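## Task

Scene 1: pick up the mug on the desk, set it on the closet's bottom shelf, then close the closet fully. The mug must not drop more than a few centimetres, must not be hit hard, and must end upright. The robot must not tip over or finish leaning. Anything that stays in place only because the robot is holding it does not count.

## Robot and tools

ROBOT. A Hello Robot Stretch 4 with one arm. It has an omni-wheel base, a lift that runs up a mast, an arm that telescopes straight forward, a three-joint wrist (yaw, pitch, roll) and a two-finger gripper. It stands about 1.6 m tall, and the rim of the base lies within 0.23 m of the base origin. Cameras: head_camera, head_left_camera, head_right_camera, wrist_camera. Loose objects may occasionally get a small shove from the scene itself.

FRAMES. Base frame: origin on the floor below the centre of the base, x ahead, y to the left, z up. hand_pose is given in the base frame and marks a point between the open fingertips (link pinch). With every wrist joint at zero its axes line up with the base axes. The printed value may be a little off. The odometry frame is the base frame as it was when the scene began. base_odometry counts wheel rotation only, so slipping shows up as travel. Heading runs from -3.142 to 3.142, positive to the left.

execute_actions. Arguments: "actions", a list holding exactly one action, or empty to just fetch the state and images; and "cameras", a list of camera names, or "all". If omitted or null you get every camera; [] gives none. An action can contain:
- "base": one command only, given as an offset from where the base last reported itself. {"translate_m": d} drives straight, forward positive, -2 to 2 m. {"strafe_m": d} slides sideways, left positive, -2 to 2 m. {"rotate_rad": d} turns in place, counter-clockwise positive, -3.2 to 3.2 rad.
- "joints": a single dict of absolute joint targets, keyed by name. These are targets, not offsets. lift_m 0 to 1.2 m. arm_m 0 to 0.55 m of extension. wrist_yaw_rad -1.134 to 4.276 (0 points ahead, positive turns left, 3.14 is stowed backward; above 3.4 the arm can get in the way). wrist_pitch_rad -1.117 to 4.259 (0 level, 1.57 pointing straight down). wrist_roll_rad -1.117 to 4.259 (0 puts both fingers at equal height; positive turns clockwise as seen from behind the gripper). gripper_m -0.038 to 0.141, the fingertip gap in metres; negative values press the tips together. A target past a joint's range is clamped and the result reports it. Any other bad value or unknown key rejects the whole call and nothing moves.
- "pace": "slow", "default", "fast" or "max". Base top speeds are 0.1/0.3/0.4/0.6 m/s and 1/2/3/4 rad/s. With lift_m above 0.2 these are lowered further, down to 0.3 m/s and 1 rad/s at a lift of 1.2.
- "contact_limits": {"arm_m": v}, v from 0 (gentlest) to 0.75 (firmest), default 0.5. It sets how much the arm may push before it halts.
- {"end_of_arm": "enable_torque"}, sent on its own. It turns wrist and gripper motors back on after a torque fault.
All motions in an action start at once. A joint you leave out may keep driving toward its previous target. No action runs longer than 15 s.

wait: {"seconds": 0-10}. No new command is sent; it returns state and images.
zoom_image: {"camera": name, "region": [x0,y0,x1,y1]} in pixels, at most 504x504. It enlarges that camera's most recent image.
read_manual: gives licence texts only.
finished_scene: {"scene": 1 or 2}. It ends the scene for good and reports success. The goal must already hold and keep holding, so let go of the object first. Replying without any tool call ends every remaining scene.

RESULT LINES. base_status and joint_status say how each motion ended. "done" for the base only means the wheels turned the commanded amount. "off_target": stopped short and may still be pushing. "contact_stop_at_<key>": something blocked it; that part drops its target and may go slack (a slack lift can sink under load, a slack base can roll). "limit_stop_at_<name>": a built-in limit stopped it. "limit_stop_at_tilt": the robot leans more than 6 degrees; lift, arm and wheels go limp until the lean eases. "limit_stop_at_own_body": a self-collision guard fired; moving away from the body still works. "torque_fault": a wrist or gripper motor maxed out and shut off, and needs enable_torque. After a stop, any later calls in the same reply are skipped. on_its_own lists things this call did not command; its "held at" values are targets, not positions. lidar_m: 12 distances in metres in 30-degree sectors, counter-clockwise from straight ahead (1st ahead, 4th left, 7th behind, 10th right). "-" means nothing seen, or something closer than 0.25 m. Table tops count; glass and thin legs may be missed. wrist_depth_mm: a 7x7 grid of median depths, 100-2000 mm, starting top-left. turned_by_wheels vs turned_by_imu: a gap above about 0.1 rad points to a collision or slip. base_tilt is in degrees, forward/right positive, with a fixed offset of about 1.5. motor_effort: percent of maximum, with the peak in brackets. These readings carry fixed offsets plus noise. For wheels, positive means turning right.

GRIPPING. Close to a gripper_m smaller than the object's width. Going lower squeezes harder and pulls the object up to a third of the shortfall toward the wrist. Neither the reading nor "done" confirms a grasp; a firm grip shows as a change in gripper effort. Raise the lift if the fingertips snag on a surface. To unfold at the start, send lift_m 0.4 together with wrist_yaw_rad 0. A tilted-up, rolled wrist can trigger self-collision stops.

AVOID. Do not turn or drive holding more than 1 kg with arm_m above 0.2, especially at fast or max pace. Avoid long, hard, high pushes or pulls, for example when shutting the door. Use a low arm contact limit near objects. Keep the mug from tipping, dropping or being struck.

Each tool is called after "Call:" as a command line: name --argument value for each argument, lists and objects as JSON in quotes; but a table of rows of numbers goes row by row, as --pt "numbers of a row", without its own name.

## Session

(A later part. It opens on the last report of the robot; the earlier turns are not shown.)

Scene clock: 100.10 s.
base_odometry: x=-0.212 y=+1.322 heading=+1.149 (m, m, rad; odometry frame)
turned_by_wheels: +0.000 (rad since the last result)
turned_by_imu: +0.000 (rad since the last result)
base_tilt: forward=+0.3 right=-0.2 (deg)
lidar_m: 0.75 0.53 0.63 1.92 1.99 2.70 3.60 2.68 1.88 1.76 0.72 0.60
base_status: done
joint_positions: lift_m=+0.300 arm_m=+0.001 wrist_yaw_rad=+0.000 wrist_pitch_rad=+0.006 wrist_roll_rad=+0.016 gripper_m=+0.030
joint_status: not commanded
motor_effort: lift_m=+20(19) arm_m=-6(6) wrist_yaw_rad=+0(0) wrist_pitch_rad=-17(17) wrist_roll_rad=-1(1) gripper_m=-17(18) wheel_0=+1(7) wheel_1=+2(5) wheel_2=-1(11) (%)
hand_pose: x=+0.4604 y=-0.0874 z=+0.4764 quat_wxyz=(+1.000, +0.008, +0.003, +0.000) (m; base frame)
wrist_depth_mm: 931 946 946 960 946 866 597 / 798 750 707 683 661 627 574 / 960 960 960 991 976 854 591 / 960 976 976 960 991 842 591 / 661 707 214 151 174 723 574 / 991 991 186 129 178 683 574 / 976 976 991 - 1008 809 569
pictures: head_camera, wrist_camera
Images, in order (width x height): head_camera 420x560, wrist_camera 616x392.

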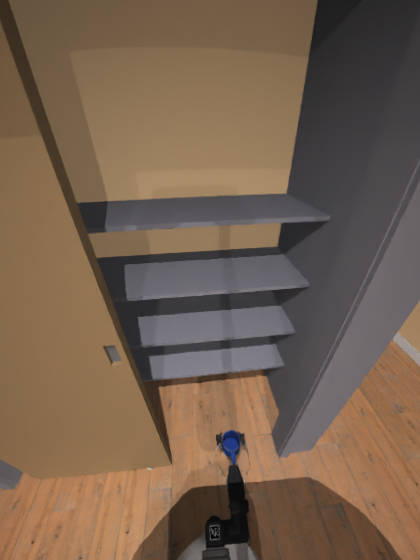

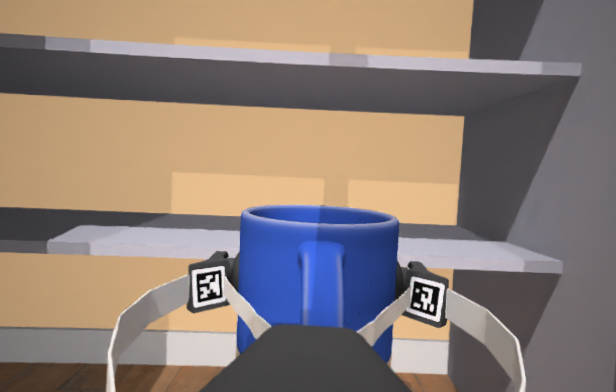

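Call:
execute_actions --actions '[{"base":{"translate_m":0.18},"joints":{"lift_m":0.34}}]' --cameras '[]'

Call:
execute_actions --actions '[{"joints":{"arm_m":0.4}}]' --cameras '["wrist_camera","head_camera"]'

Call:
execute_actions --actions '[{"joints":{"lift_m":0.3},"pace":"slow"}]' --cameras '["wrist_camera"]'

Scene clock: 102.17 s.
base_odometry: x=-0.138 y=+1.486 heading=+1.149 (m, m, rad; odometry frame)
turned_by_wheels: +0.000 (rad since the last result)
turned_by_imu: +0.001 (rad since the last result)
base_tilt: forward=+0.3 right=-0.2 (deg)
lidar_m: 0.58 0.38 0.42 1.12 2.00 2.65 3.82 2.64 1.82 1.77 0.48 0.55
base_status: done
joint_positions: lift_m=+0.340 arm_m=+0.001 wrist_yaw_rad=+0.000 wrist_pitch_rad=+0.006 wrist_roll_rad=+0.016 gripper_m=+0.030
joint_status: all done
motor_effort: lift_m=+22(23) arm_m=-6(6) wrist_yaw_rad=+0(1) wrist_pitch_rad=-17(18) wrist_roll_rad=-1(1) gripper_m=-16(19) wheel_0=+2(6) wheel_1=+2(7) wheel_2=+0(10) (%)
hand_pose: x=+0.4604 y=-0.0874 z=+0.5162 quat_wxyz=(+1.000, +0.008, +0.003, +0.000) (m; base frame)
wrist_depth_mm: 413 402 768 778 778 778 569 / 597 569 539 517 492 477 466 / 788 788 788 788 798 788 574 / 788 798 788 788 809 798 574 / 661 691 213 151 174 715 569 / 415 397 186 129 179 404 488 / 809 820 820 - 831 750 549
pictures: none
No camera images: the call's "cameras" was empty. Leave "cameras" out to get every camera's image.

Scene clock: 104.47 s.
base_odometry: x=-0.138 y=+1.486 heading=+1.149 (m, m, rad; odometry frame)
turned_by_wheels: +0.000 (rad since the last result)
turned_by_imu: +0.001 (rad since the last result)
base_tilt: forward=+0.2 right=-0.3 (deg)
lidar_m: 0.59 0.37 0.41 1.13 2.02 2.71 3.80 2.66 1.85 1.78 0.50 0.55
base_status: not commanded
joint_positions: lift_m=+0.340 arm_m=+0.399 wrist_yaw_rad=+0.000 wrist_pitch_rad=+0.006 wrist_roll_rad=+0.016 gripper_m=+0.030
joint_status: all done
motor_effort: lift_m=+23(23) arm_m=+6(6) wrist_yaw_rad=+0(0) wrist_pitch_rad=-17(17) wrist_roll_rad=-1(1) gripper_m=-17(18) wheel_0=+2(2) wheel_1=+2(2) wheel_2=+0(0) (%)
hand_pose: x=+0.8584 y=-0.0874 z=+0.5162 quat_wxyz=(+1.000, +0.008, +0.003, +0.000) (m; base frame)
wrist_depth_mm: 359 343 330 324 314 307 304 / 389 389 389 392 394 397 397 / 392 394 397 397 397 399 402 / 397 399 399 399 402 404 404 / 399 402 214 151 174 407 410 / 402 359 186 129 179 399 415 / 296 298 304 - 317 304 332
pictures: head_camera, wrist_camera
Images, in order (width x height): head_camera 420x560, wrist_camera 616x392.

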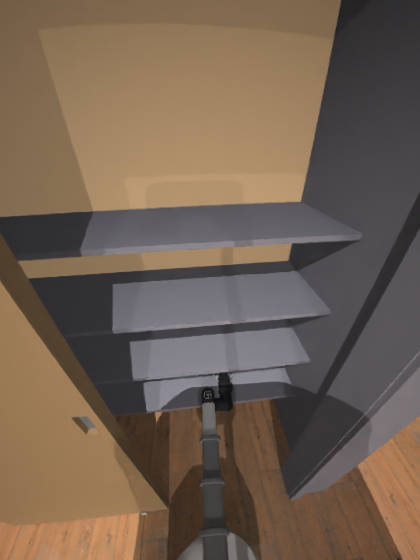

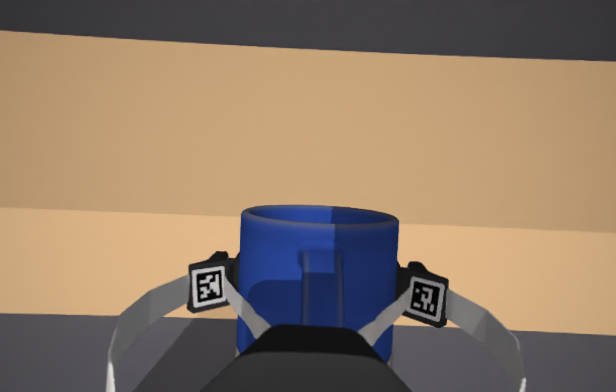

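Scene clock: 105.63 s.
base_odometry: x=-0.138 y=+1.486 heading=+1.149 (m, m, rad; odometry frame)
turned_by_wheels: +0.000 (rad since the last result)
turned_by_imu: +0.000 (rad since the last result)
base_tilt: forward=+0.2 right=-0.3 (deg)
lidar_m: 0.60 0.36 0.42 1.13 2.01 2.67 3.81 2.65 1.86 1.77 0.49 0.57
base_status: not commanded
joint_positions: lift_m=+0.300 arm_m=+0.399 wrist_yaw_rad=+0.000 wrist_pitch_rad=+0.006 wrist_roll_rad=+0.016 gripper_m=+0.030
joint_status: all done
motor_effort: lift_m=+18(20) arm_m=+6(6) wrist_yaw_rad=-1(1) wrist_pitch_rad=-17(17) wrist_roll_rad=-1(1) gripper_m=-18(18) wheel_0=+2(2) wheel_1=+2(2) wheel_2=+0(0) (%)
hand_pose: x=+0.8584 y=-0.0874 z=+0.4766 quat_wxyz=(+1.000, +0.008, +0.003, +0.000) (m; base frame)
wrist_depth_mm: 387 387 387 387 392 392 392 / 387 389 392 392 394 397 394 / 392 394 394 397 397 402 399 / 397 399 399 399 404 402 404 / 399 404 214 151 174 407 410 / 306 271 185 128 178 301 359 / 222 224 228 - 238 229 251
pictures: wrist_camera
Images, in order (width x height): wrist_camera 616x392.

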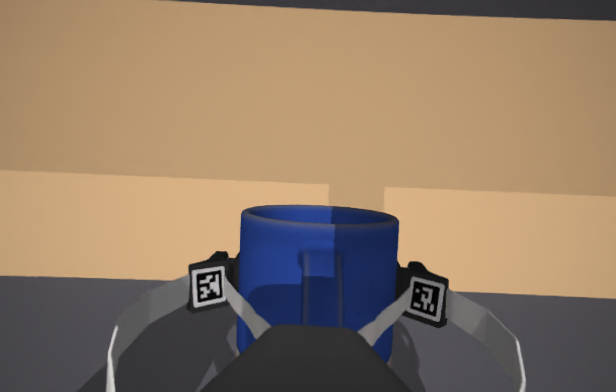

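Call:
execute_actions --actions '[{"joints":{"lift_m":0.278},"pace":"slow"}]' --cameras '["wrist_camera"]'

Scene clock: 106.67 s.
base_odometry: x=-0.138 y=+1.486 heading=+1.149 (m, m, rad; odometry frame)
turned_by_wheels: +0.000 (rad since the last result)
turned_by_imu: +0.000 (rad since the last result)
base_tilt: forward=+0.3 right=-0.3 (deg)
lidar_m: 0.60 0.36 0.40 1.10 2.00 2.68 3.79 2.64 1.86 1.73 0.49 0.57
base_status: not commanded
joint_positions: lift_m=+0.278 arm_m=+0.399 wrist_yaw_rad=+0.000 wrist_pitch_rad=-0.002 wrist_roll_rad=+0.016 gripper_m=+0.030
joint_status: all done
motor_effort: lift_m=+14(17) arm_m=+6(6) wrist_yaw_rad=+1(0) wrist_pitch_rad=+6(17) wrist_roll_rad=-1(1) gripper_m=-18(19) wheel_0=+2(2) wheel_1=+2(2) wheel_2=+0(0) (%)
hand_pose: x=+0.8583 y=-0.0875 z=+0.4572 quat_wxyz=(+1.000, +0.008, -0.001, +0.000) (m; base frame)
wrist_depth_mm: 387 387 392 389 392 394 397 / 389 392 392 394 394 397 402 / 394 394 394 397 399 402 402 / 397 397 399 399 399 402 404 / 397 399 213 152 176 407 407 / 268 239 186 127 179 265 322 / 194 195 199 - 208 201 220
pictures: wrist_camera
Images, in order (width x height): wrist_camera 616x392.

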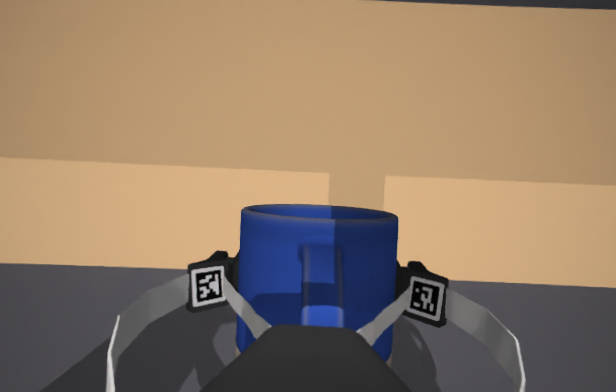

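Resting. Release, withdraw.

Call:
execute_actions --actions '[{"joints":{"gripper_m":0.12,"lift_m":0.283}}]' --cameras '["wrist_camera"]'

Call:
execute_actions --actions '[{"joints":{"arm_m":0.0}}]' --cameras '["wrist_camera"]'

Call:
execute_actions --actions '[{"base":{"translate_m":-0.2},"joints":{"lift_m":0.875,"gripper_m":0.04}}]' --cameras '["wrist_camera","head_camera"]'

Scene clock: 108.50 s.
base_odometry: x=-0.138 y=+1.486 heading=+1.149 (m, m, rad; odometry frame)
turned_by_wheels: +0.000 (rad since the last result)
turned_by_imu: +0.001 (rad since the last result)
base_tilt: forward=+0.5 right=-0.2 (deg)
lidar_m: 0.60 0.35 0.41 1.10 2.01 2.68 3.79 2.65 1.86 1.78 0.47 0.57
base_status: not commanded
joint_positions: lift_m=+0.283 arm_m=+0.399 wrist_yaw_rad=+0.000 wrist_pitch_rad=+0.002 wrist_roll_rad=+0.016 gripper_m=+0.120
joint_status: all done
motor_effort: lift_m=+21(25) arm_m=+6(6) wrist_yaw_rad=+0(1) wrist_pitch_rad=-6(6) wrist_roll_rad=-1(1) gripper_m=+0(20) wheel_0=+2(2) wheel_1=+2(1) wheel_2=+1(0) (%)
hand_pose: x=+0.8583 y=-0.0875 z=+0.4604 quat_wxyz=(+1.000, +0.008, +0.001, +0.000) (m; base frame)
wrist_depth_mm: 387 387 389 392 389 392 394 / 389 387 392 394 394 399 399 / 392 394 394 397 399 402 402 / 394 399 399 399 402 404 404 / 399 402 402 171 220 407 410 / 268 257 205 142 193 264 322 / 195 188 200 - 209 204 220
pictures: wrist_camera
Images, in order (width x height): wrist_camera 616x392.

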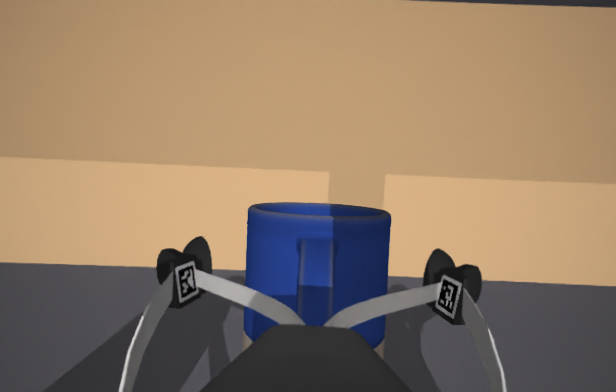

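Scene clock: 110.80 s.
base_odometry: x=-0.138 y=+1.486 heading=+1.149 (m, m, rad; odometry frame)
turned_by_wheels: +0.000 (rad since the last result)
turned_by_imu: +0.001 (rad since the last result)
base_tilt: forward=+0.2 right=-0.5 (deg)
lidar_m: 0.59 0.36 0.42 1.09 2.01 2.67 3.79 2.65 1.85 1.75 0.47 0.56
base_status: not commanded
joint_positions: lift_m=+0.283 arm_m=+0.001 wrist_yaw_rad=+0.000 wrist_pitch_rad=+0.003 wrist_roll_rad=+0.016 gripper_m=+0.120
joint_status: all done
motor_effort: lift_m=+22(22) arm_m=-6(5) wrist_yaw_rad=+0(1) wrist_pitch_rad=-7(7) wrist_roll_rad=-1(2) gripper_m=+0(2) wheel_0=+2(2) wheel_1=+1(2) wheel_2=+0(0) (%)
hand_pose: x=+0.4604 y=-0.0874 z=+0.4603 quat_wxyz=(+1.000, +0.008, +0.001, +0.000) (m; base frame)
wrist_depth_mm: 500 480 462 452 442 433 427 / 788 778 778 732 691 683 569 / 788 788 798 798 798 788 580 / 798 788 798 788 809 798 574 / 442 459 430 508 530 564 525 / 809 809 809 394 399 402 517 / 809 798 820 - 820 750 559
pictures: wrist_camera
Images, in order (width x height): wrist_camera 616x392.

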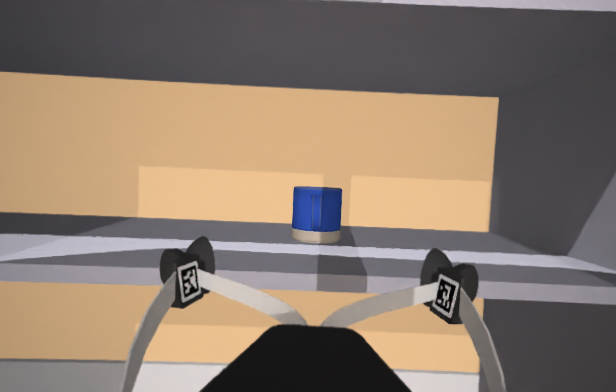

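Scene clock: 114.07 s.
base_odometry: x=-0.220 y=+1.304 heading=+1.149 (m, m, rad; odometry frame)
turned_by_wheels: +0.000 (rad since the last result)
turned_by_imu: +0.001 (rad since the last result)
base_tilt: forward=+0.2 right=-0.2 (deg)
lidar_m: 0.80 0.53 0.70 1.94 2.00 2.65 3.59 2.64 1.87 1.75 0.73 0.61
base_status: done
joint_positions: lift_m=+0.875 arm_m=+0.001 wrist_yaw_rad=+0.000 wrist_pitch_rad=+0.003 wrist_roll_rad=+0.016 gripper_m=+0.040
joint_status: all done
motor_effort: lift_m=+22(22) arm_m=-6(6) wrist_yaw_rad=+0(1) wrist_pitch_rad=-6(8) wrist_roll_rad=-1(1) gripper_m=-4(4) wheel_0=-1(6) wheel_1=-1(6) wheel_2=+1(12) (%)
hand_pose: x=+0.4604 y=-0.0874 z=+1.0523 quat_wxyz=(+1.000, +0.008, +0.001, +0.000) (m; base frame)
wrist_depth_mm: 654 634 976 976 976 820 580 / 931 891 842 809 768 741 597 / 976 991 976 991 991 854 591 / 991 991 991 991 991 842 585 / 991 1025 1008 1025 627 732 585 / 1008 1008 191 1025 192 778 580 / 732 699 798 - 809 707 574
pictures: head_camera, wrist_camera
Images, in order (width x height): head_camera 420x560, wrist_camera 616x392.

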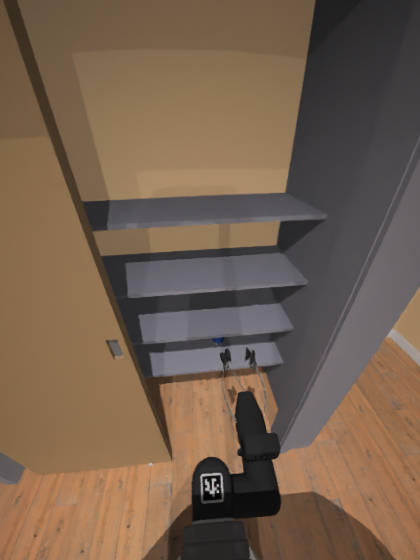

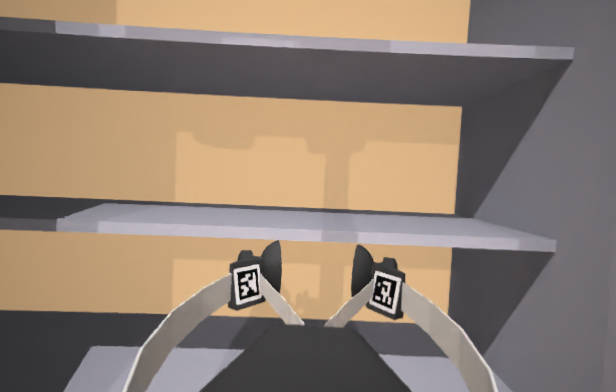

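Call:
execute_actions --actions '[{"base":{"translate_m":-0.15},"joints":{"wrist_yaw_rad":0.5}}]' --cameras '[]'

Call:
execute_actions --actions '[{"base":{"strafe_m":0.3}}]' --cameras '["wrist_camera","head_camera"]'

Scene clock: 116.17 s.
base_odometry: x=-0.282 y=+1.167 heading=+1.149 (m, m, rad; odometry frame)
turned_by_wheels: +0.000 (rad since the last result)
turned_by_imu: +0.001 (rad since the last result)
base_tilt: forward=+0.3 right=-0.4 (deg)
lidar_m: 0.96 0.68 0.86 1.93 2.01 2.63 3.39 2.66 1.90 1.77 1.87 0.75
base_status: done
joint_positions: lift_m=+0.875 arm_m=+0.001 wrist_yaw_rad=+0.500 wrist_pitch_rad=+0.003 wrist_roll_rad=+0.016 gripper_m=+0.040
joint_status: all done
motor_effort: lift_m=+21(22) arm_m=-6(6) wrist_yaw_rad=+0(5) wrist_pitch_rad=-7(7) wrist_roll_rad=-1(1) gripper_m=-4(4) wheel_0=-2(7) wheel_1=-2(7) wheel_2=+2(10) (%)
hand_pose: x=+0.4670 y=+0.0615 z=+1.0523 quat_wxyz=(+0.969, +0.007, +0.003, +0.247) (m; base frame)
wrist_depth_mm: 676 580 496 1182 1098 991 891 / 683 574 496 809 866 750 723 / 699 585 500 1205 1118 1025 904 / 699 585 504 1060 1098 976 904 / 715 591 504 1229 1078 976 778 / 715 597 192 1008 193 991 931 / 715 603 521 - 809 750 831
pictures: none
No camera images: the call's "cameras" was empty. Leave "cameras" out to get every camera's image.

Scene clock: 118.50 s.
base_odometry: x=-0.555 y=+1.290 heading=+1.149 (m, m, rad; odometry frame)
turned_by_wheels: +0.000 (rad since the last result)
turned_by_imu: +0.002 (rad since the last result)
base_tilt: forward=+0.4 right=-0.3 (deg)
lidar_m: 0.61 0.65 0.89 1.60 1.67 2.25 3.43 2.75 2.21 2.07 0.95 0.97
base_status: done
joint_positions: lift_m=+0.875 arm_m=+0.001 wrist_yaw_rad=+0.500 wrist_pitch_rad=+0.003 wrist_roll_rad=+0.016 gripper_m=+0.040
joint_status: not commanded
motor_effort: lift_m=+21(22) arm_m=-6(6) wrist_yaw_rad=-1(1) wrist_pitch_rad=-7(7) wrist_roll_rad=-1(1) gripper_m=-4(4) wheel_0=+0(9) wheel_1=+1(12) wheel_2=+0(1) (%)
hand_pose: x=+0.4670 y=+0.0616 z=+1.0524 quat_wxyz=(+0.969, +0.007, +0.003, +0.247) (m; base frame)
wrist_depth_mm: 699 554 480 418 373 338 549 / 699 564 484 424 375 338 591 / 699 569 484 424 375 340 878 / 707 569 492 427 379 345 878 / 715 574 492 424 368 351 609 / 723 574 192 415 193 343 904 / 732 580 508 - 377 336 820
pictures: head_camera, wrist_camera
Images, in order (width x height): head_camera 420x560, wrist_camera 616x392.

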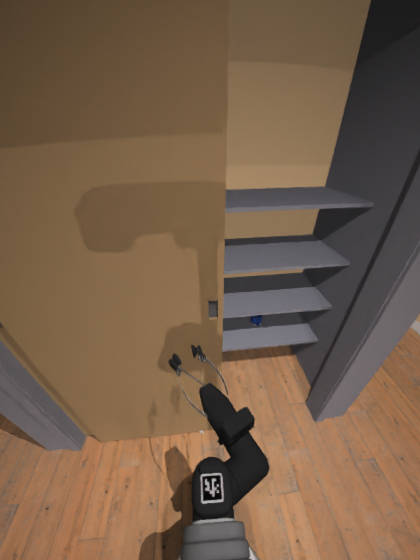

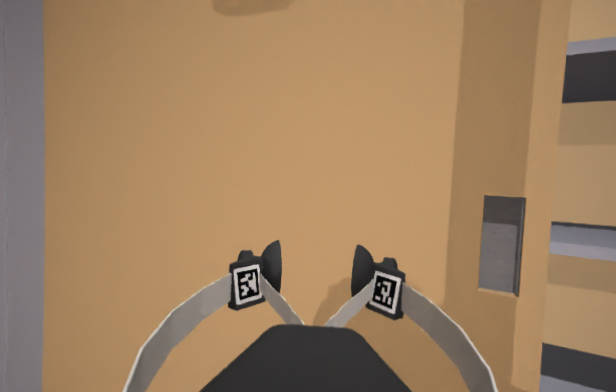

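Call:
execute_actions --actions '[{"base":{"strafe_m":-0.055},"joints":{"arm_m":0.07}}]' --cameras '["wrist_camera","head_camera"]'

Scene clock: 119.77 s.
base_odometry: x=-0.505 y=+1.268 heading=+1.149 (m, m, rad; odometry frame)
turned_by_wheels: +0.000 (rad since the last result)
turned_by_imu: +0.000 (rad since the last result)
base_tilt: forward=+0.2 right=-0.3 (deg)
lidar_m: 0.63 0.66 0.89 1.69 1.73 2.31 3.44 2.75 2.12 2.00 0.90 0.91
base_status: done
joint_positions: lift_m=+0.875 arm_m=+0.069 wrist_yaw_rad=+0.500 wrist_pitch_rad=+0.003 wrist_roll_rad=+0.016 gripper_m=+0.040
joint_status: all done
motor_effort: lift_m=+20(20) arm_m=+6(8) wrist_yaw_rad=+0(0) wrist_pitch_rad=-7(7) wrist_roll_rad=-1(1) gripper_m=-6(5) wheel_0=+1(10) wheel_1=-1(11) wheel_2=+0(1) (%)
hand_pose: x=+0.5349 y=+0.0616 z=+1.0524 quat_wxyz=(+0.969, +0.007, +0.003, +0.247) (m; base frame)
wrist_depth_mm: 544 462 397 345 309 290 554 / 554 466 397 347 310 603 741 / 554 469 402 351 310 904 854 / 559 473 404 351 317 891 842 / 564 473 407 349 315 569 732 / 569 477 191 342 192 917 866 / 574 480 421 - 309 723 842
pictures: head_camera, wrist_camera
Images, in order (width x height): head_camera 420x560, wrist_camera 616x392.

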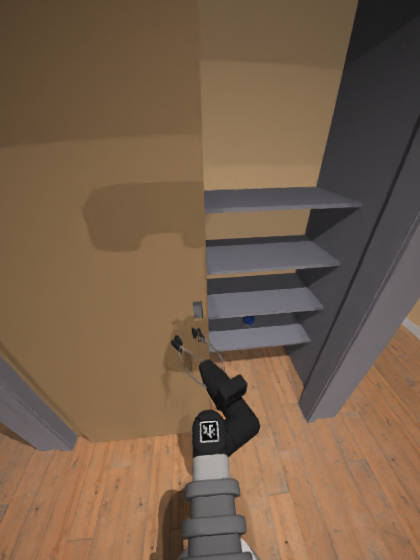

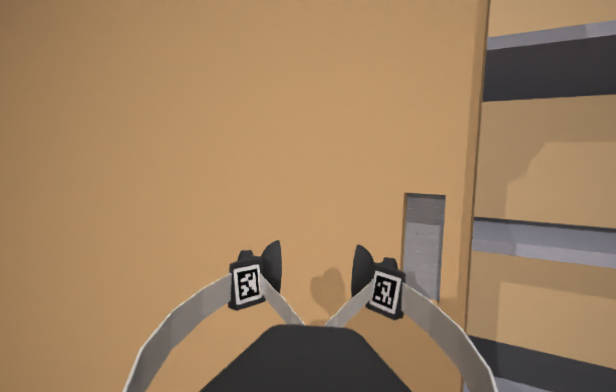

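Call:
execute_actions --actions '[{"joints":{"arm_m":0.25},"contact_limits":{"arm_m":0.1},"pace":"slow"}]' --cameras '["wrist_camera"]'

Scene clock: 122.07 s.
base_odometry: x=-0.505 y=+1.267 heading=+1.148 (m, m, rad; odometry frame)
turned_by_wheels: -0.001 (rad since the last result)
turned_by_imu: -0.001 (rad since the last result)
base_tilt: forward=+0.1 right=-0.4 (deg)
lidar_m: 0.63 0.64 0.88 1.68 1.74 2.34 3.43 2.69 2.13 1.99 0.90 0.91
base_status: not commanded
joint_positions: lift_m=+0.875 arm_m=+0.173 wrist_yaw_rad=+0.494 wrist_pitch_rad=+0.002 wrist_roll_rad=+0.016 gripper_m=+0.040
joint_status: arm_m contact_stop (moved +0.104 of +0.181)
on_its_own: arm_m is slack since a contact_stop (your +0.250 is given up); wrist_yaw_rad is at rest, and its effort (+15) is outside its rest range (-13 to +13)
motor_effort: lift_m=+21(20) arm_m=+0(10) wrist_yaw_rad=+15(38) wrist_pitch_rad=-6(7) wrist_roll_rad=-1(1) gripper_m=+0(4) wheel_0=-4(4) wheel_1=-1(1) wheel_2=-11(11) (%)
contact_limits: arm_m 0.1
hand_pose: x=+0.6390 y=+0.0599 z=+1.0525 quat_wxyz=(+0.970, +0.007, +0.003, +0.245) (m; base frame)
wrist_depth_mm: 364 307 266 234 211 512 473 / 368 309 267 235 212 759 732 / 370 312 268 236 215 842 759 / 375 315 271 238 220 842 768 / 375 317 273 240 216 564 535 / 382 320 192 188 186 854 768 / 384 320 282 - 226 723 768
pictures: wrist_camera
Images, in order (width x height): wrist_camera 616x392.

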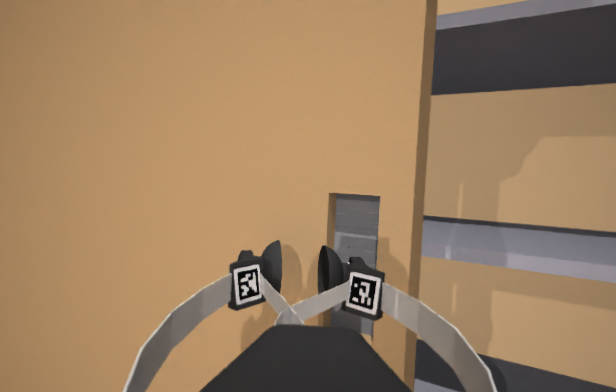

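Same as before. Slide right.

Call:
execute_actions --actions '[{"base":{"strafe_m":-0.3},"joints":{"arm_m":0.172},"pace":"slow"}]' --cameras '["wrist_camera","head_camera"]'

Scene clock: 126.27 s.
base_odometry: x=-0.232 y=+1.144 heading=+1.148 (m, m, rad; odometry frame)
turned_by_wheels: +0.000 (rad since the last result)
turned_by_imu: +0.001 (rad since the last result)
base_tilt: forward=+0.1 right=-0.3 (deg)
lidar_m: 0.95 0.70 0.89 1.97 2.00 2.74 3.40 2.59 1.79 1.70 1.82 0.73
base_status: done
joint_positions: lift_m=+0.875 arm_m=+0.172 wrist_yaw_rad=+0.500 wrist_pitch_rad=+0.002 wrist_roll_rad=+0.016 gripper_m=+0.040
joint_status: all done
motor_effort: lift_m=+20(20) arm_m=-2(3) wrist_yaw_rad=-2(36) wrist_pitch_rad=-7(7) wrist_roll_rad=-1(2) gripper_m=-3(5) wheel_0=+2(14) wheel_1=-4(9) wheel_2=+1(8) (%)
hand_pose: x=+0.6383 y=+0.0617 z=+1.0525 quat_wxyz=(+0.969, +0.007, +0.003, +0.248) (m; base frame)
wrist_depth_mm: 387 366 1182 1042 580 517 477 / 389 370 842 809 768 759 732 / 394 375 1205 1060 946 854 768 / 397 377 1160 1042 931 842 778 / 402 384 1229 1042 554 569 574 / 404 377 192 1008 193 854 778 / 404 368 798 - 809 750 778
pictures: head_camera, wrist_camera
Images, in order (width x height): head_camera 420x560, wrist_camera 616x392.

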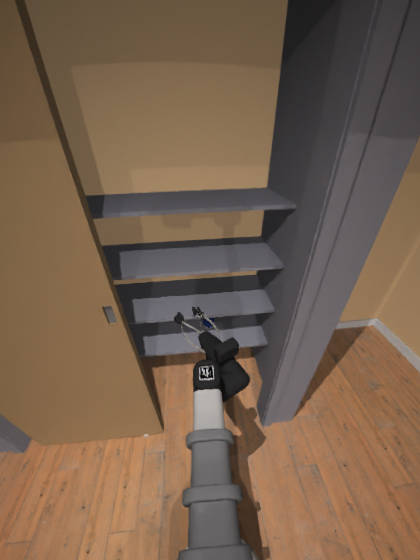

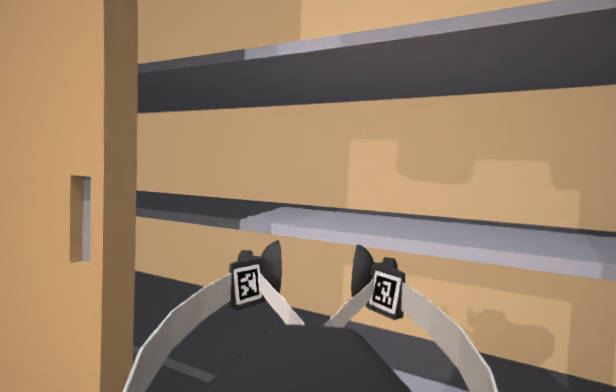

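Call:
execute_actions --actions '[{"base":{"translate_m":-0.1},"joints":{"arm_m":0.1,"wrist_yaw_rad":-0.9}}]' --cameras '[]'

Call:
execute_actions --actions '[{"base":{"strafe_m":0.6}}]' --cameras '[]'

Call:
execute_actions --actions '[{"joints":{"arm_m":0.34}}]' --cameras '["wrist_camera","head_camera"]'

Scene clock: 128.03 s.
base_odometry: x=-0.273 y=+1.053 heading=+1.147 (m, m, rad; odometry frame)
turned_by_wheels: +0.000 (rad since the last result)
turned_by_imu: +0.000 (rad since the last result)
base_tilt: forward=+0.2 right=-0.2 (deg)
lidar_m: 1.04 0.77 1.03 1.97 2.04 2.73 3.30 2.58 1.82 1.71 1.81 0.82
base_status: done
joint_positions: lift_m=+0.875 arm_m=+0.101 wrist_yaw_rad=-0.900 wrist_pitch_rad=+0.002 wrist_roll_rad=+0.016 gripper_m=+0.040
joint_status: all done
motor_effort: lift_m=+21(21) arm_m=-6(7) wrist_yaw_rad=-1(10) wrist_pitch_rad=-7(7) wrist_roll_rad=-1(1) gripper_m=-3(5) wheel_0=-1(7) wheel_1=-2(8) wheel_2=-1(9) (%)
hand_pose: x=+0.3829 y=-0.2803 z=+1.0524 quat_wxyz=(+0.901, +0.008, -0.002, -0.435) (m; base frame)
wrist_depth_mm: 904 521 609 1921 1756 1499 1336 / 866 535 621 1921 1756 1499 1366 / 991 535 634 1921 1808 1576 1366 / 878 539 634 1983 1756 1499 1366 / 991 539 627 - 1708 1537 1366 / 931 544 191 1921 193 1537 1336 / 831 544 621 - 1756 1499 1366
pictures: none
No camera images: the call's "cameras" was empty. Leave "cameras" out to get every camera's image.

Scene clock: 131.37 s.
base_odometry: x=-0.820 y=+1.300 heading=+1.147 (m, m, rad; odometry frame)
turned_by_wheels: +0.000 (rad since the last result)
turned_by_imu: +0.003 (rad since the last result)
base_tilt: forward=+0.4 right=-0.3 (deg)
lidar_m: 0.71 0.75 0.98 1.36 1.41 1.91 3.35 2.59 2.47 2.31 1.22 0.76
base_status: done
joint_positions: lift_m=+0.875 arm_m=+0.101 wrist_yaw_rad=-0.900 wrist_pitch_rad=+0.002 wrist_roll_rad=+0.016 gripper_m=+0.040
joint_status: not commanded
motor_effort: lift_m=+20(20) arm_m=-6(6) wrist_yaw_rad=-2(2) wrist_pitch_rad=-7(6) wrist_roll_rad=-1(1) gripper_m=-4(5) wheel_0=+0(10) wheel_1=+0(10) wheel_2=+0(1) (%)
hand_pose: x=+0.3829 y=-0.2803 z=+1.0524 quat_wxyz=(+0.900, +0.008, -0.002, -0.435) (m; base frame)
wrist_depth_mm: 413 1205 1366 1205 1078 - 1863 / 418 891 1336 1205 1078 - 1808 / 421 1229 1366 1205 1138 - 1863 / 424 1118 1366 1205 - - 1863 / 427 1281 1397 1182 - - 1863 / 430 1025 192 1042 193 - 1863 / 439 842 1397 - - - 1863
pictures: none
No camera images: the call's "cameras" was empty. Leave "cameras" out to get every camera's image.

Scene clock: 133.20 s.
base_odometry: x=-0.820 y=+1.300 heading=+1.147 (m, m, rad; odometry frame)
turned_by_wheels: +0.000 (rad since the last result)
turned_by_imu: +0.001 (rad since the last result)
base_tilt: forward=+0.2 right=-0.2 (deg)
lidar_m: 0.70 0.74 0.99 1.37 1.40 1.93 3.33 2.61 2.49 2.32 1.19 0.78
base_status: not commanded
joint_positions: lift_m=+0.875 arm_m=+0.339 wrist_yaw_rad=-0.900 wrist_pitch_rad=+0.002 wrist_roll_rad=+0.016 gripper_m=+0.040
joint_status: all done
motor_effort: lift_m=+20(20) arm_m=+6(7) wrist_yaw_rad=-1(1) wrist_pitch_rad=-7(7) wrist_roll_rad=-1(1) gripper_m=-4(4) wheel_0=+0(0) wheel_1=+0(0) wheel_2=+0(0) (%)
hand_pose: x=+0.6207 y=-0.2803 z=+1.0524 quat_wxyz=(+0.900, +0.008, -0.002, -0.435) (m; base frame)
wrist_depth_mm: 216 255 312 1182 1008 917 1863 / 217 257 315 1098 1008 960 1863 / 220 260 320 1205 1008 1921 1808 / 221 263 325 1160 1025 1983 1863 / 224 265 319 1160 854 1983 1863 / 226 263 191 1042 193 - 1921 / 229 259 319 - 878 1983 1863
pictures: head_camera, wrist_camera
Images, in order (width x height): head_camera 420x560, wrist_camera 616x392.

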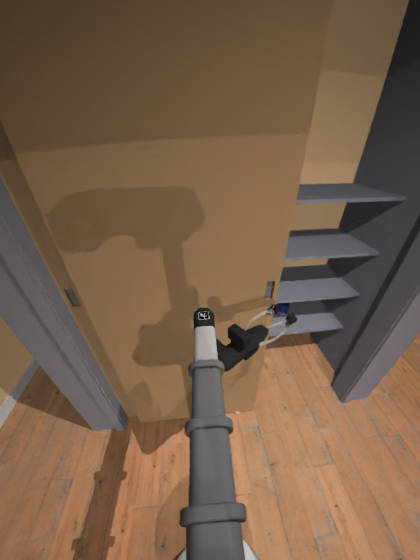

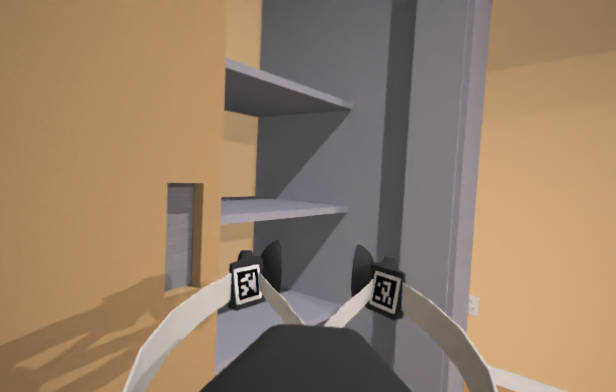

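Call:
execute_actions --actions '[{"joints":{"arm_m":0.4}}]' --cameras '["wrist_camera","head_camera"]'

Scene clock: 134.37 s.
base_odometry: x=-0.820 y=+1.300 heading=+1.147 (m, m, rad; odometry frame)
turned_by_wheels: +0.000 (rad since the last result)
turned_by_imu: +0.000 (rad since the last result)
base_tilt: forward=+0.1 right=-0.4 (deg)
lidar_m: 0.71 0.73 1.00 1.38 1.42 1.91 3.33 2.57 2.50 2.31 1.20 0.72
base_status: not commanded
joint_positions: lift_m=+0.875 arm_m=+0.399 wrist_yaw_rad=-0.900 wrist_pitch_rad=+0.002 wrist_roll_rad=+0.016 gripper_m=+0.040
joint_status: all done
motor_effort: lift_m=+21(21) arm_m=+6(5) wrist_yaw_rad=+0(1) wrist_pitch_rad=-7(6) wrist_roll_rad=-1(1) gripper_m=-3(6) wheel_0=+0(0) wheel_1=+0(0) wheel_2=+0(0) (%)
hand_pose: x=+0.6807 y=-0.2803 z=+1.0524 quat_wxyz=(+0.900, +0.008, -0.002, -0.435) (m; base frame)
wrist_depth_mm: 166 196 240 1138 991 798 1863 / 167 198 244 1025 1025 820 1863 / 168 200 245 1160 991 820 1808 / 170 202 257 1138 1008 831 1808 / 172 204 244 1160 976 842 1863 / 174 203 191 1008 193 820 1808 / 176 198 245 - 931 831 1863
pictures: head_camera, wrist_camera
Images, in order (width x height): head_camera 420x560, wrist_camera 616x392.

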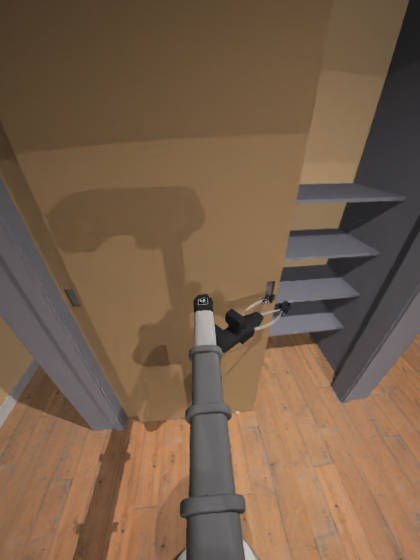

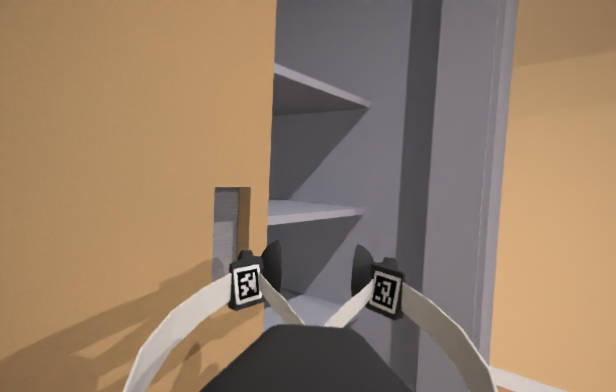

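Call:
execute_actions --actions '[{"base":{"strafe_m":0.025},"pace":"slow"}]' --cameras '["wrist_camera"]'

Call:
execute_actions --actions '[{"joints":{"arm_m":0.47},"contact_limits":{"arm_m":0.1},"pace":"slow"}]' --cameras '["wrist_camera","head_camera"]'

Scene clock: 135.67 s.
base_odometry: x=-0.842 y=+1.310 heading=+1.147 (m, m, rad; odometry frame)
turned_by_wheels: +0.000 (rad since the last result)
turned_by_imu: +0.000 (rad since the last result)
base_tilt: forward=+0.1 right=-0.2 (deg)
lidar_m: 0.71 0.73 0.98 1.35 1.41 1.87 2.96 2.63 2.49 2.33 1.23 0.76
base_status: done
joint_positions: lift_m=+0.875 arm_m=+0.399 wrist_yaw_rad=-0.900 wrist_pitch_rad=+0.002 wrist_roll_rad=+0.016 gripper_m=+0.040
joint_status: not commanded
motor_effort: lift_m=+20(21) arm_m=+6(6) wrist_yaw_rad=-1(0) wrist_pitch_rad=-7(7) wrist_roll_rad=-1(1) gripper_m=-4(6) wheel_0=-4(7) wheel_1=+2(7) wheel_2=+0(1) (%)
hand_pose: x=+0.6807 y=-0.2803 z=+1.0524 quat_wxyz=(+0.900, +0.008, -0.002, -0.435) (m; base frame)
wrist_depth_mm: 165 195 238 1118 1025 809 1863 / 166 196 241 917 1025 831 1863 / 167 198 245 1160 1025 831 1863 / 169 200 247 1042 1042 831 1863 / 170 203 242 1160 991 842 1863 / 172 201 191 307 193 854 1863 / 174 197 243 - 1008 854 1921
pictures: wrist_camera
Images, in order (width x height): wrist_camera 616x392.

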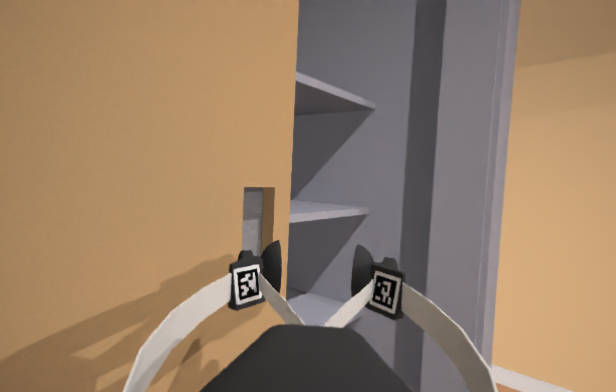

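Scene clock: 137.63 s.
base_odometry: x=-0.843 y=+1.310 heading=+1.146 (m, m, rad; odometry frame)
turned_by_wheels: -0.001 (rad since the last result)
turned_by_imu: -0.001 (rad since the last result)
base_tilt: forward=+0.2 right=-0.3 (deg)
lidar_m: 0.72 0.76 0.97 1.33 1.38 1.87 2.99 2.65 2.51 2.33 1.21 0.75
base_status: not commanded
joint_positions: lift_m=+0.875 arm_m=+0.468 wrist_yaw_rad=-0.915 wrist_pitch_rad=+0.002 wrist_roll_rad=+0.016 gripper_m=+0.040
joint_status: all done
on_its_own: wrist_yaw_rad is at rest, and its effort (+42) is outside its rest range (-13 to +13)
motor_effort: lift_m=+20(21) arm_m=+9(9) wrist_yaw_rad=+42(42) wrist_pitch_rad=-7(8) wrist_roll_rad=-1(1) gripper_m=-1(4) wheel_0=-5(5) wheel_1=-2(2) wheel_2=-7(7) (%)
contact_limits: arm_m 0.1
hand_pose: x=+0.7461 y=-0.2819 z=+1.0524 quat_wxyz=(+0.897, +0.008, -0.002, -0.442) (m; base frame)
wrist_depth_mm: 111 132 163 212 991 788 1863 / 112 133 165 216 1008 788 1808 / 113 135 167 221 1008 798 1863 / 114 136 169 235 1008 809 1863 / 115 138 172 211 1008 809 1863 / 116 139 162 182 183 798 1863 / 118 134 165 - 991 798 1863
pictures: head_camera, wrist_camera
Images, in order (width x height): head_camera 420x560, wrist_camera 616x392.

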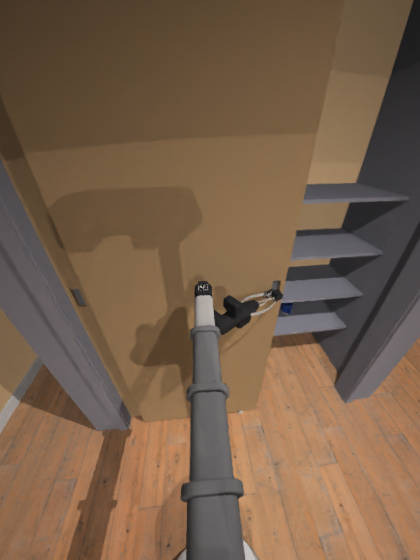

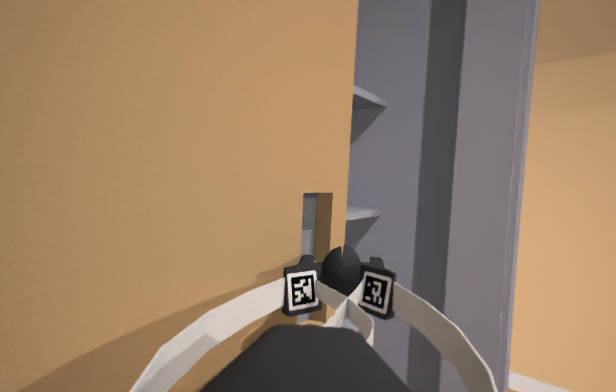

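Call:
execute_actions --actions '[{"base":{"strafe_m":-0.2},"joints":{"arm_m":0.45},"pace":"slow"}]' --cameras '["wrist_camera","head_camera"]'

Scene clock: 140.83 s.
base_odometry: x=-0.660 y=+1.228 heading=+1.146 (m, m, rad; odometry frame)
turned_by_wheels: +0.000 (rad since the last result)
turned_by_imu: +0.002 (rad since the last result)
base_tilt: forward=+0.1 right=-0.2 (deg)
lidar_m: 0.72 0.77 0.98 1.55 1.59 2.13 3.32 2.62 2.29 2.14 1.07 0.78
base_status: done
joint_positions: lift_m=+0.875 arm_m=+0.450 wrist_yaw_rad=-0.906 wrist_pitch_rad=+0.002 wrist_roll_rad=+0.016 gripper_m=+0.040
joint_status: all done
on_its_own: wrist_yaw_rad is at rest, and its effort (+16) is outside its rest range (-13 to +13)
motor_effort: lift_m=+20(20) arm_m=-3(11) wrist_yaw_rad=+16(42) wrist_pitch_rad=-7(7) wrist_roll_rad=-2(1) gripper_m=-2(2) wheel_0=+4(18) wheel_1=+0(9) wheel_2=-1(6) (%)
hand_pose: x=+0.7306 y=-0.2810 z=+1.0524 quat_wxyz=(+0.899, +0.008, -0.002, -0.438) (m; base frame)
wrist_depth_mm: 131 155 190 878 809 627 1661 / 132 156 193 831 809 640 1661 / 133 158 196 917 809 640 1661 / 135 160 198 891 809 647 1661 / 136 162 195 917 683 654 1661 / 137 163 186 198 192 654 1708 / 139 157 195 - 699 661 1708
pictures: head_camera, wrist_camera
Images, in order (width x height): head_camera 420x560, wrist_camera 616x392.

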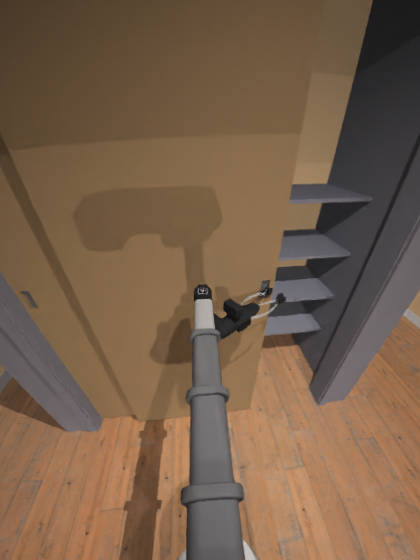

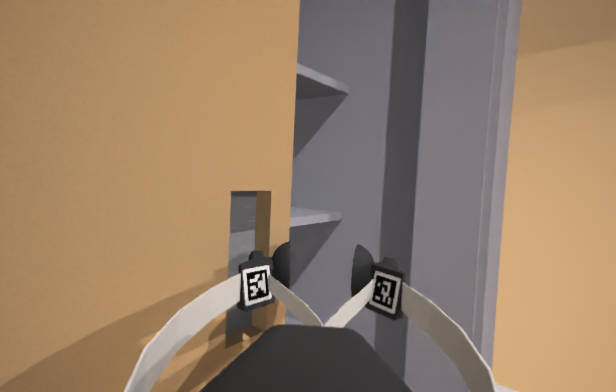

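Working. Continue.

Call:
execute_actions --actions '[{"base":{"strafe_m":-0.25},"pace":"slow"}]' --cameras '["wrist_camera","head_camera"]'

Scene clock: 144.50 s.
base_odometry: x=-0.433 y=+1.125 heading=+1.147 (m, m, rad; odometry frame)
turned_by_wheels: +0.000 (rad since the last result)
turned_by_imu: +0.002 (rad since the last result)
base_tilt: forward=+0.4 right=-0.3 (deg)
lidar_m: 0.74 0.75 1.07 1.80 1.85 2.46 3.31 2.61 2.01 1.88 1.99 0.78
base_status: done
joint_positions: lift_m=+0.875 arm_m=+0.450 wrist_yaw_rad=-0.901 wrist_pitch_rad=+0.002 wrist_roll_rad=+0.016 gripper_m=+0.040
joint_status: not commanded
motor_effort: lift_m=+21(20) arm_m=-3(3) wrist_yaw_rad=+0(20) wrist_pitch_rad=-6(7) wrist_roll_rad=-1(1) gripper_m=-5(4) wheel_0=+5(16) wheel_1=-2(4) wheel_2=+0(1) (%)
hand_pose: x=+0.7320 y=-0.2804 z=+1.0524 quat_wxyz=(+0.900, +0.008, -0.002, -0.435) (m; base frame)
wrist_depth_mm: 138 163 200 621 449 554 1499 / 139 165 202 634 449 1576 1499 / 141 166 205 634 445 1576 1499 / 142 168 214 640 452 1618 1499 / 143 170 204 640 436 1618 1499 / 145 169 193 500 192 1618 1537 / 147 166 204 - 445 1618 1499
pictures: head_camera, wrist_camera
Images, in order (width x height): head_camera 420x560, wrist_camera 616x392.

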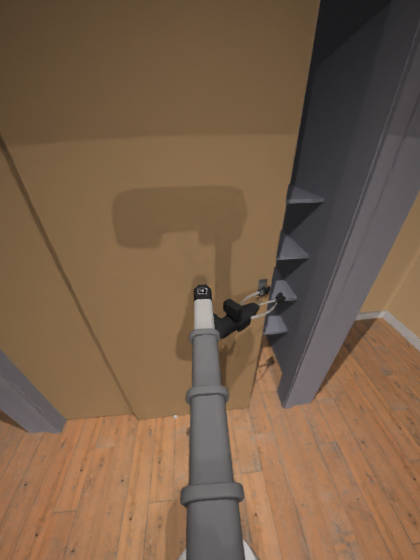

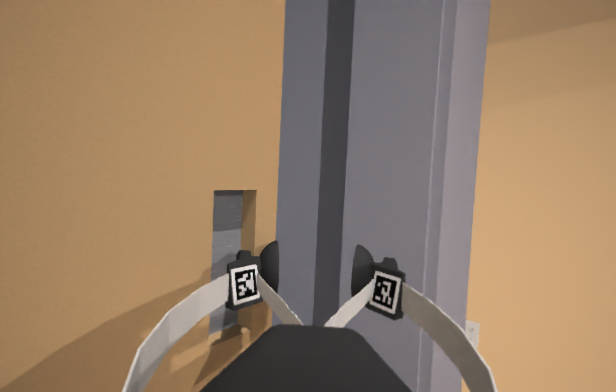

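Call:
execute_actions --actions '[{"base":{"strafe_m":-0.1},"joints":{"arm_m":0.46},"pace":"slow"}]' --cameras '["wrist_camera","head_camera"]'

Scene clock: 146.70 s.
base_odometry: x=-0.342 y=+1.084 heading=+1.147 (m, m, rad; odometry frame)
turned_by_wheels: +0.001 (rad since the last result)
turned_by_imu: +0.002 (rad since the last result)
base_tilt: forward=+0.2 right=-0.3 (deg)
lidar_m: 0.72 0.77 1.09 1.89 1.98 2.60 3.32 2.60 1.91 1.78 1.88 0.78
base_status: done
joint_positions: lift_m=+0.875 arm_m=+0.459 wrist_yaw_rad=-0.904 wrist_pitch_rad=+0.002 wrist_roll_rad=+0.016 gripper_m=+0.040
joint_status: all done
motor_effort: lift_m=+21(20) arm_m=+7(8) wrist_yaw_rad=+10(20) wrist_pitch_rad=-7(7) wrist_roll_rad=-1(1) gripper_m=-1(6) wheel_0=+8(19) wheel_1=+0(6) wheel_2=+0(1) (%)
hand_pose: x=+0.7395 y=-0.2807 z=+1.0524 quat_wxyz=(+0.900, +0.008, -0.002, -0.437) (m; base frame)
wrist_depth_mm: 135 160 195 387 351 1499 1430 / 136 161 198 384 351 1576 1430 / 137 163 201 387 351 1537 1397 / 139 165 204 389 362 1576 1430 / 140 167 200 389 351 1576 1430 / 141 165 190 211 192 1576 1430 / 143 162 200 - 373 1499 1397
pictures: head_camera, wrist_camera
Images, in order (width x height): head_camera 420x560, wrist_camera 616x392.

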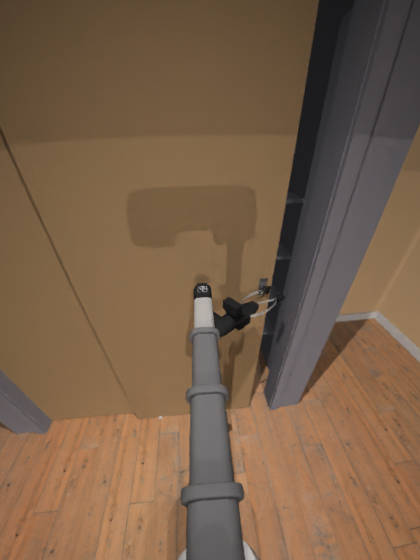

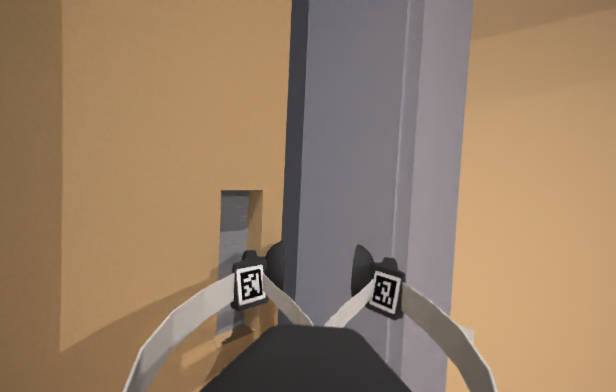

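Call:
execute_actions --actions '[{"joints":{"arm_m":0.38}}]' --cameras '[]'

Call:
execute_actions --actions '[{"base":{"strafe_m":0.03},"joints":{"gripper_m":0.0},"pace":"slow"}]' --cameras '["wrist_camera"]'

Call:
execute_actions --actions '[{"joints":{"arm_m":0.44},"pace":"slow"}]' --cameras '["wrist_camera","head_camera"]'

Scene clock: 147.97 s.
base_odometry: x=-0.342 y=+1.084 heading=+1.147 (m, m, rad; odometry frame)
turned_by_wheels: +0.000 (rad since the last result)
turned_by_imu: +0.000 (rad since the last result)
base_tilt: forward=+0.2 right=-0.4 (deg)
lidar_m: 0.73 0.76 1.07 1.91 1.97 2.63 3.31 2.61 1.91 1.80 1.90 0.78
base_status: not commanded
joint_positions: lift_m=+0.875 arm_m=+0.381 wrist_yaw_rad=-0.900 wrist_pitch_rad=+0.002 wrist_roll_rad=+0.016 gripper_m=+0.040
joint_status: all done
motor_effort: lift_m=+21(21) arm_m=-6(8) wrist_yaw_rad=+0(10) wrist_pitch_rad=-7(6) wrist_roll_rad=-1(1) gripper_m=-4(5) wheel_0=+4(9) wheel_1=-1(1) wheel_2=+0(0) (%)
hand_pose: x=+0.6628 y=-0.2803 z=+1.0524 quat_wxyz=(+0.900, +0.008, -0.002, -0.435) (m; base frame)
wrist_depth_mm: 198 233 585 407 488 1618 1366 / 199 235 585 410 504 1576 1397 / 200 238 459 410 512 1576 1397 / 202 240 462 410 530 1576 1397 / 204 243 290 404 539 1576 1430 / 206 240 191 399 192 1576 1430 / 208 236 291 - 1756 1537 1430
pictures: none
No camera images: the call's "cameras" was empty. Leave "cameras" out to get every camera's image.

Scene clock: 149.73 s.
base_odometry: x=-0.369 y=+1.096 heading=+1.147 (m, m, rad; odometry frame)
turned_by_wheels: +0.000 (rad since the last result)
turned_by_imu: +0.001 (rad since the last result)
base_tilt: forward=+0.3 right=-0.4 (deg)
lidar_m: 0.73 0.77 1.08 1.87 1.94 2.58 3.31 2.60 1.95 1.81 1.90 0.75
base_status: done
joint_positions: lift_m=+0.875 arm_m=+0.381 wrist_yaw_rad=-0.900 wrist_pitch_rad=+0.002 wrist_roll_rad=+0.016 gripper_m=+0.000
joint_status: all done
motor_effort: lift_m=+20(20) arm_m=-6(6) wrist_yaw_rad=+0(0) wrist_pitch_rad=-6(7) wrist_roll_rad=-1(1) gripper_m=-5(5) wheel_0=-2(7) wheel_1=+2(7) wheel_2=+0(2) (%)
hand_pose: x=+0.6628 y=-0.2803 z=+1.0524 quat_wxyz=(+0.900, +0.008, -0.002, -0.435) (m; base frame)
wrist_depth_mm: 198 235 286 445 488 1618 1464 / 200 236 290 442 500 1618 1430 / 201 238 294 449 512 1618 1430 / 203 241 306 452 530 1618 1430 / 205 244 307 421 544 1618 1430 / 207 247 183 190 186 1618 1430 / 209 236 291 - 1808 1537 1430
pictures: wrist_camera
Images, in order (width x height): wrist_camera 616x392.

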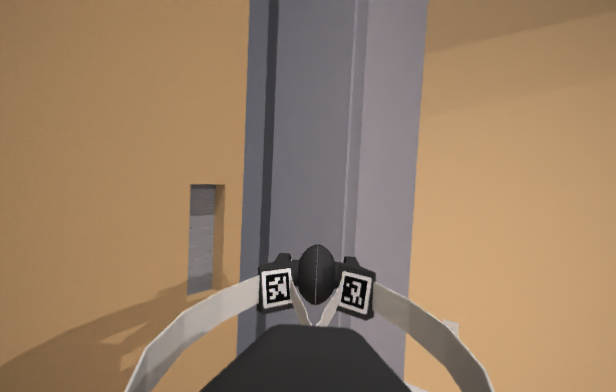

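Scene clock: 151.57 s.
base_odometry: x=-0.369 y=+1.096 heading=+1.147 (m, m, rad; odometry frame)
turned_by_wheels: +0.000 (rad since the last result)
turned_by_imu: +0.001 (rad since the last result)
base_tilt: forward=+0.2 right=-0.3 (deg)
lidar_m: 0.73 0.77 1.09 1.87 1.92 2.60 3.30 2.60 1.93 1.82 1.92 0.78
base_status: not commanded
joint_positions: lift_m=+0.875 arm_m=+0.439 wrist_yaw_rad=-0.900 wrist_pitch_rad=+0.002 wrist_roll_rad=+0.016 gripper_m=+0.000
joint_status: all done
motor_effort: lift_m=+21(21) arm_m=+6(4) wrist_yaw_rad=+0(0) wrist_pitch_rad=-7(7) wrist_roll_rad=-1(1) gripper_m=-5(5) wheel_0=-2(2) wheel_1=+3(2) wheel_2=+0(0) (%)
hand_pose: x=+0.7206 y=-0.2803 z=+1.0524 quat_wxyz=(+0.900, +0.008, -0.002, -0.435) (m; base frame)
wrist_depth_mm: 150 177 216 410 382 1576 1464 / 151 179 220 413 384 1576 1430 / 153 181 223 424 394 1618 1430 / 154 182 226 424 394 1618 1430 / 155 185 229 267 394 1576 1430 / 157 186 183 190 186 1618 1430 / 159 179 221 - 413 1537 1464
pictures: head_camera, wrist_camera
Images, in order (width x height): head_camera 420x560, wrist_camera 616x392.

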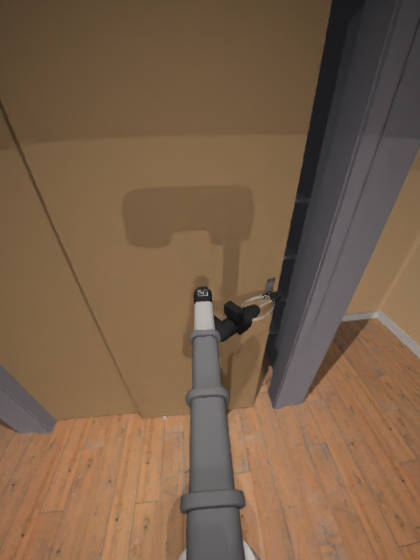

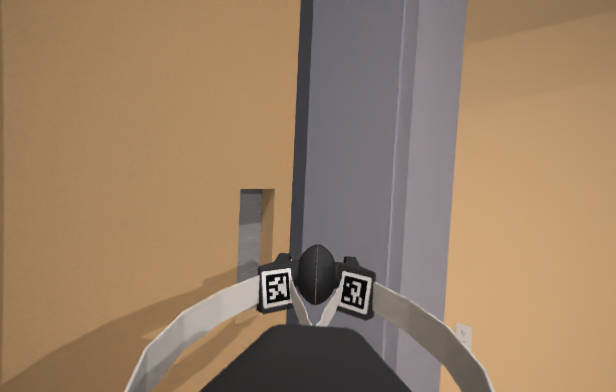

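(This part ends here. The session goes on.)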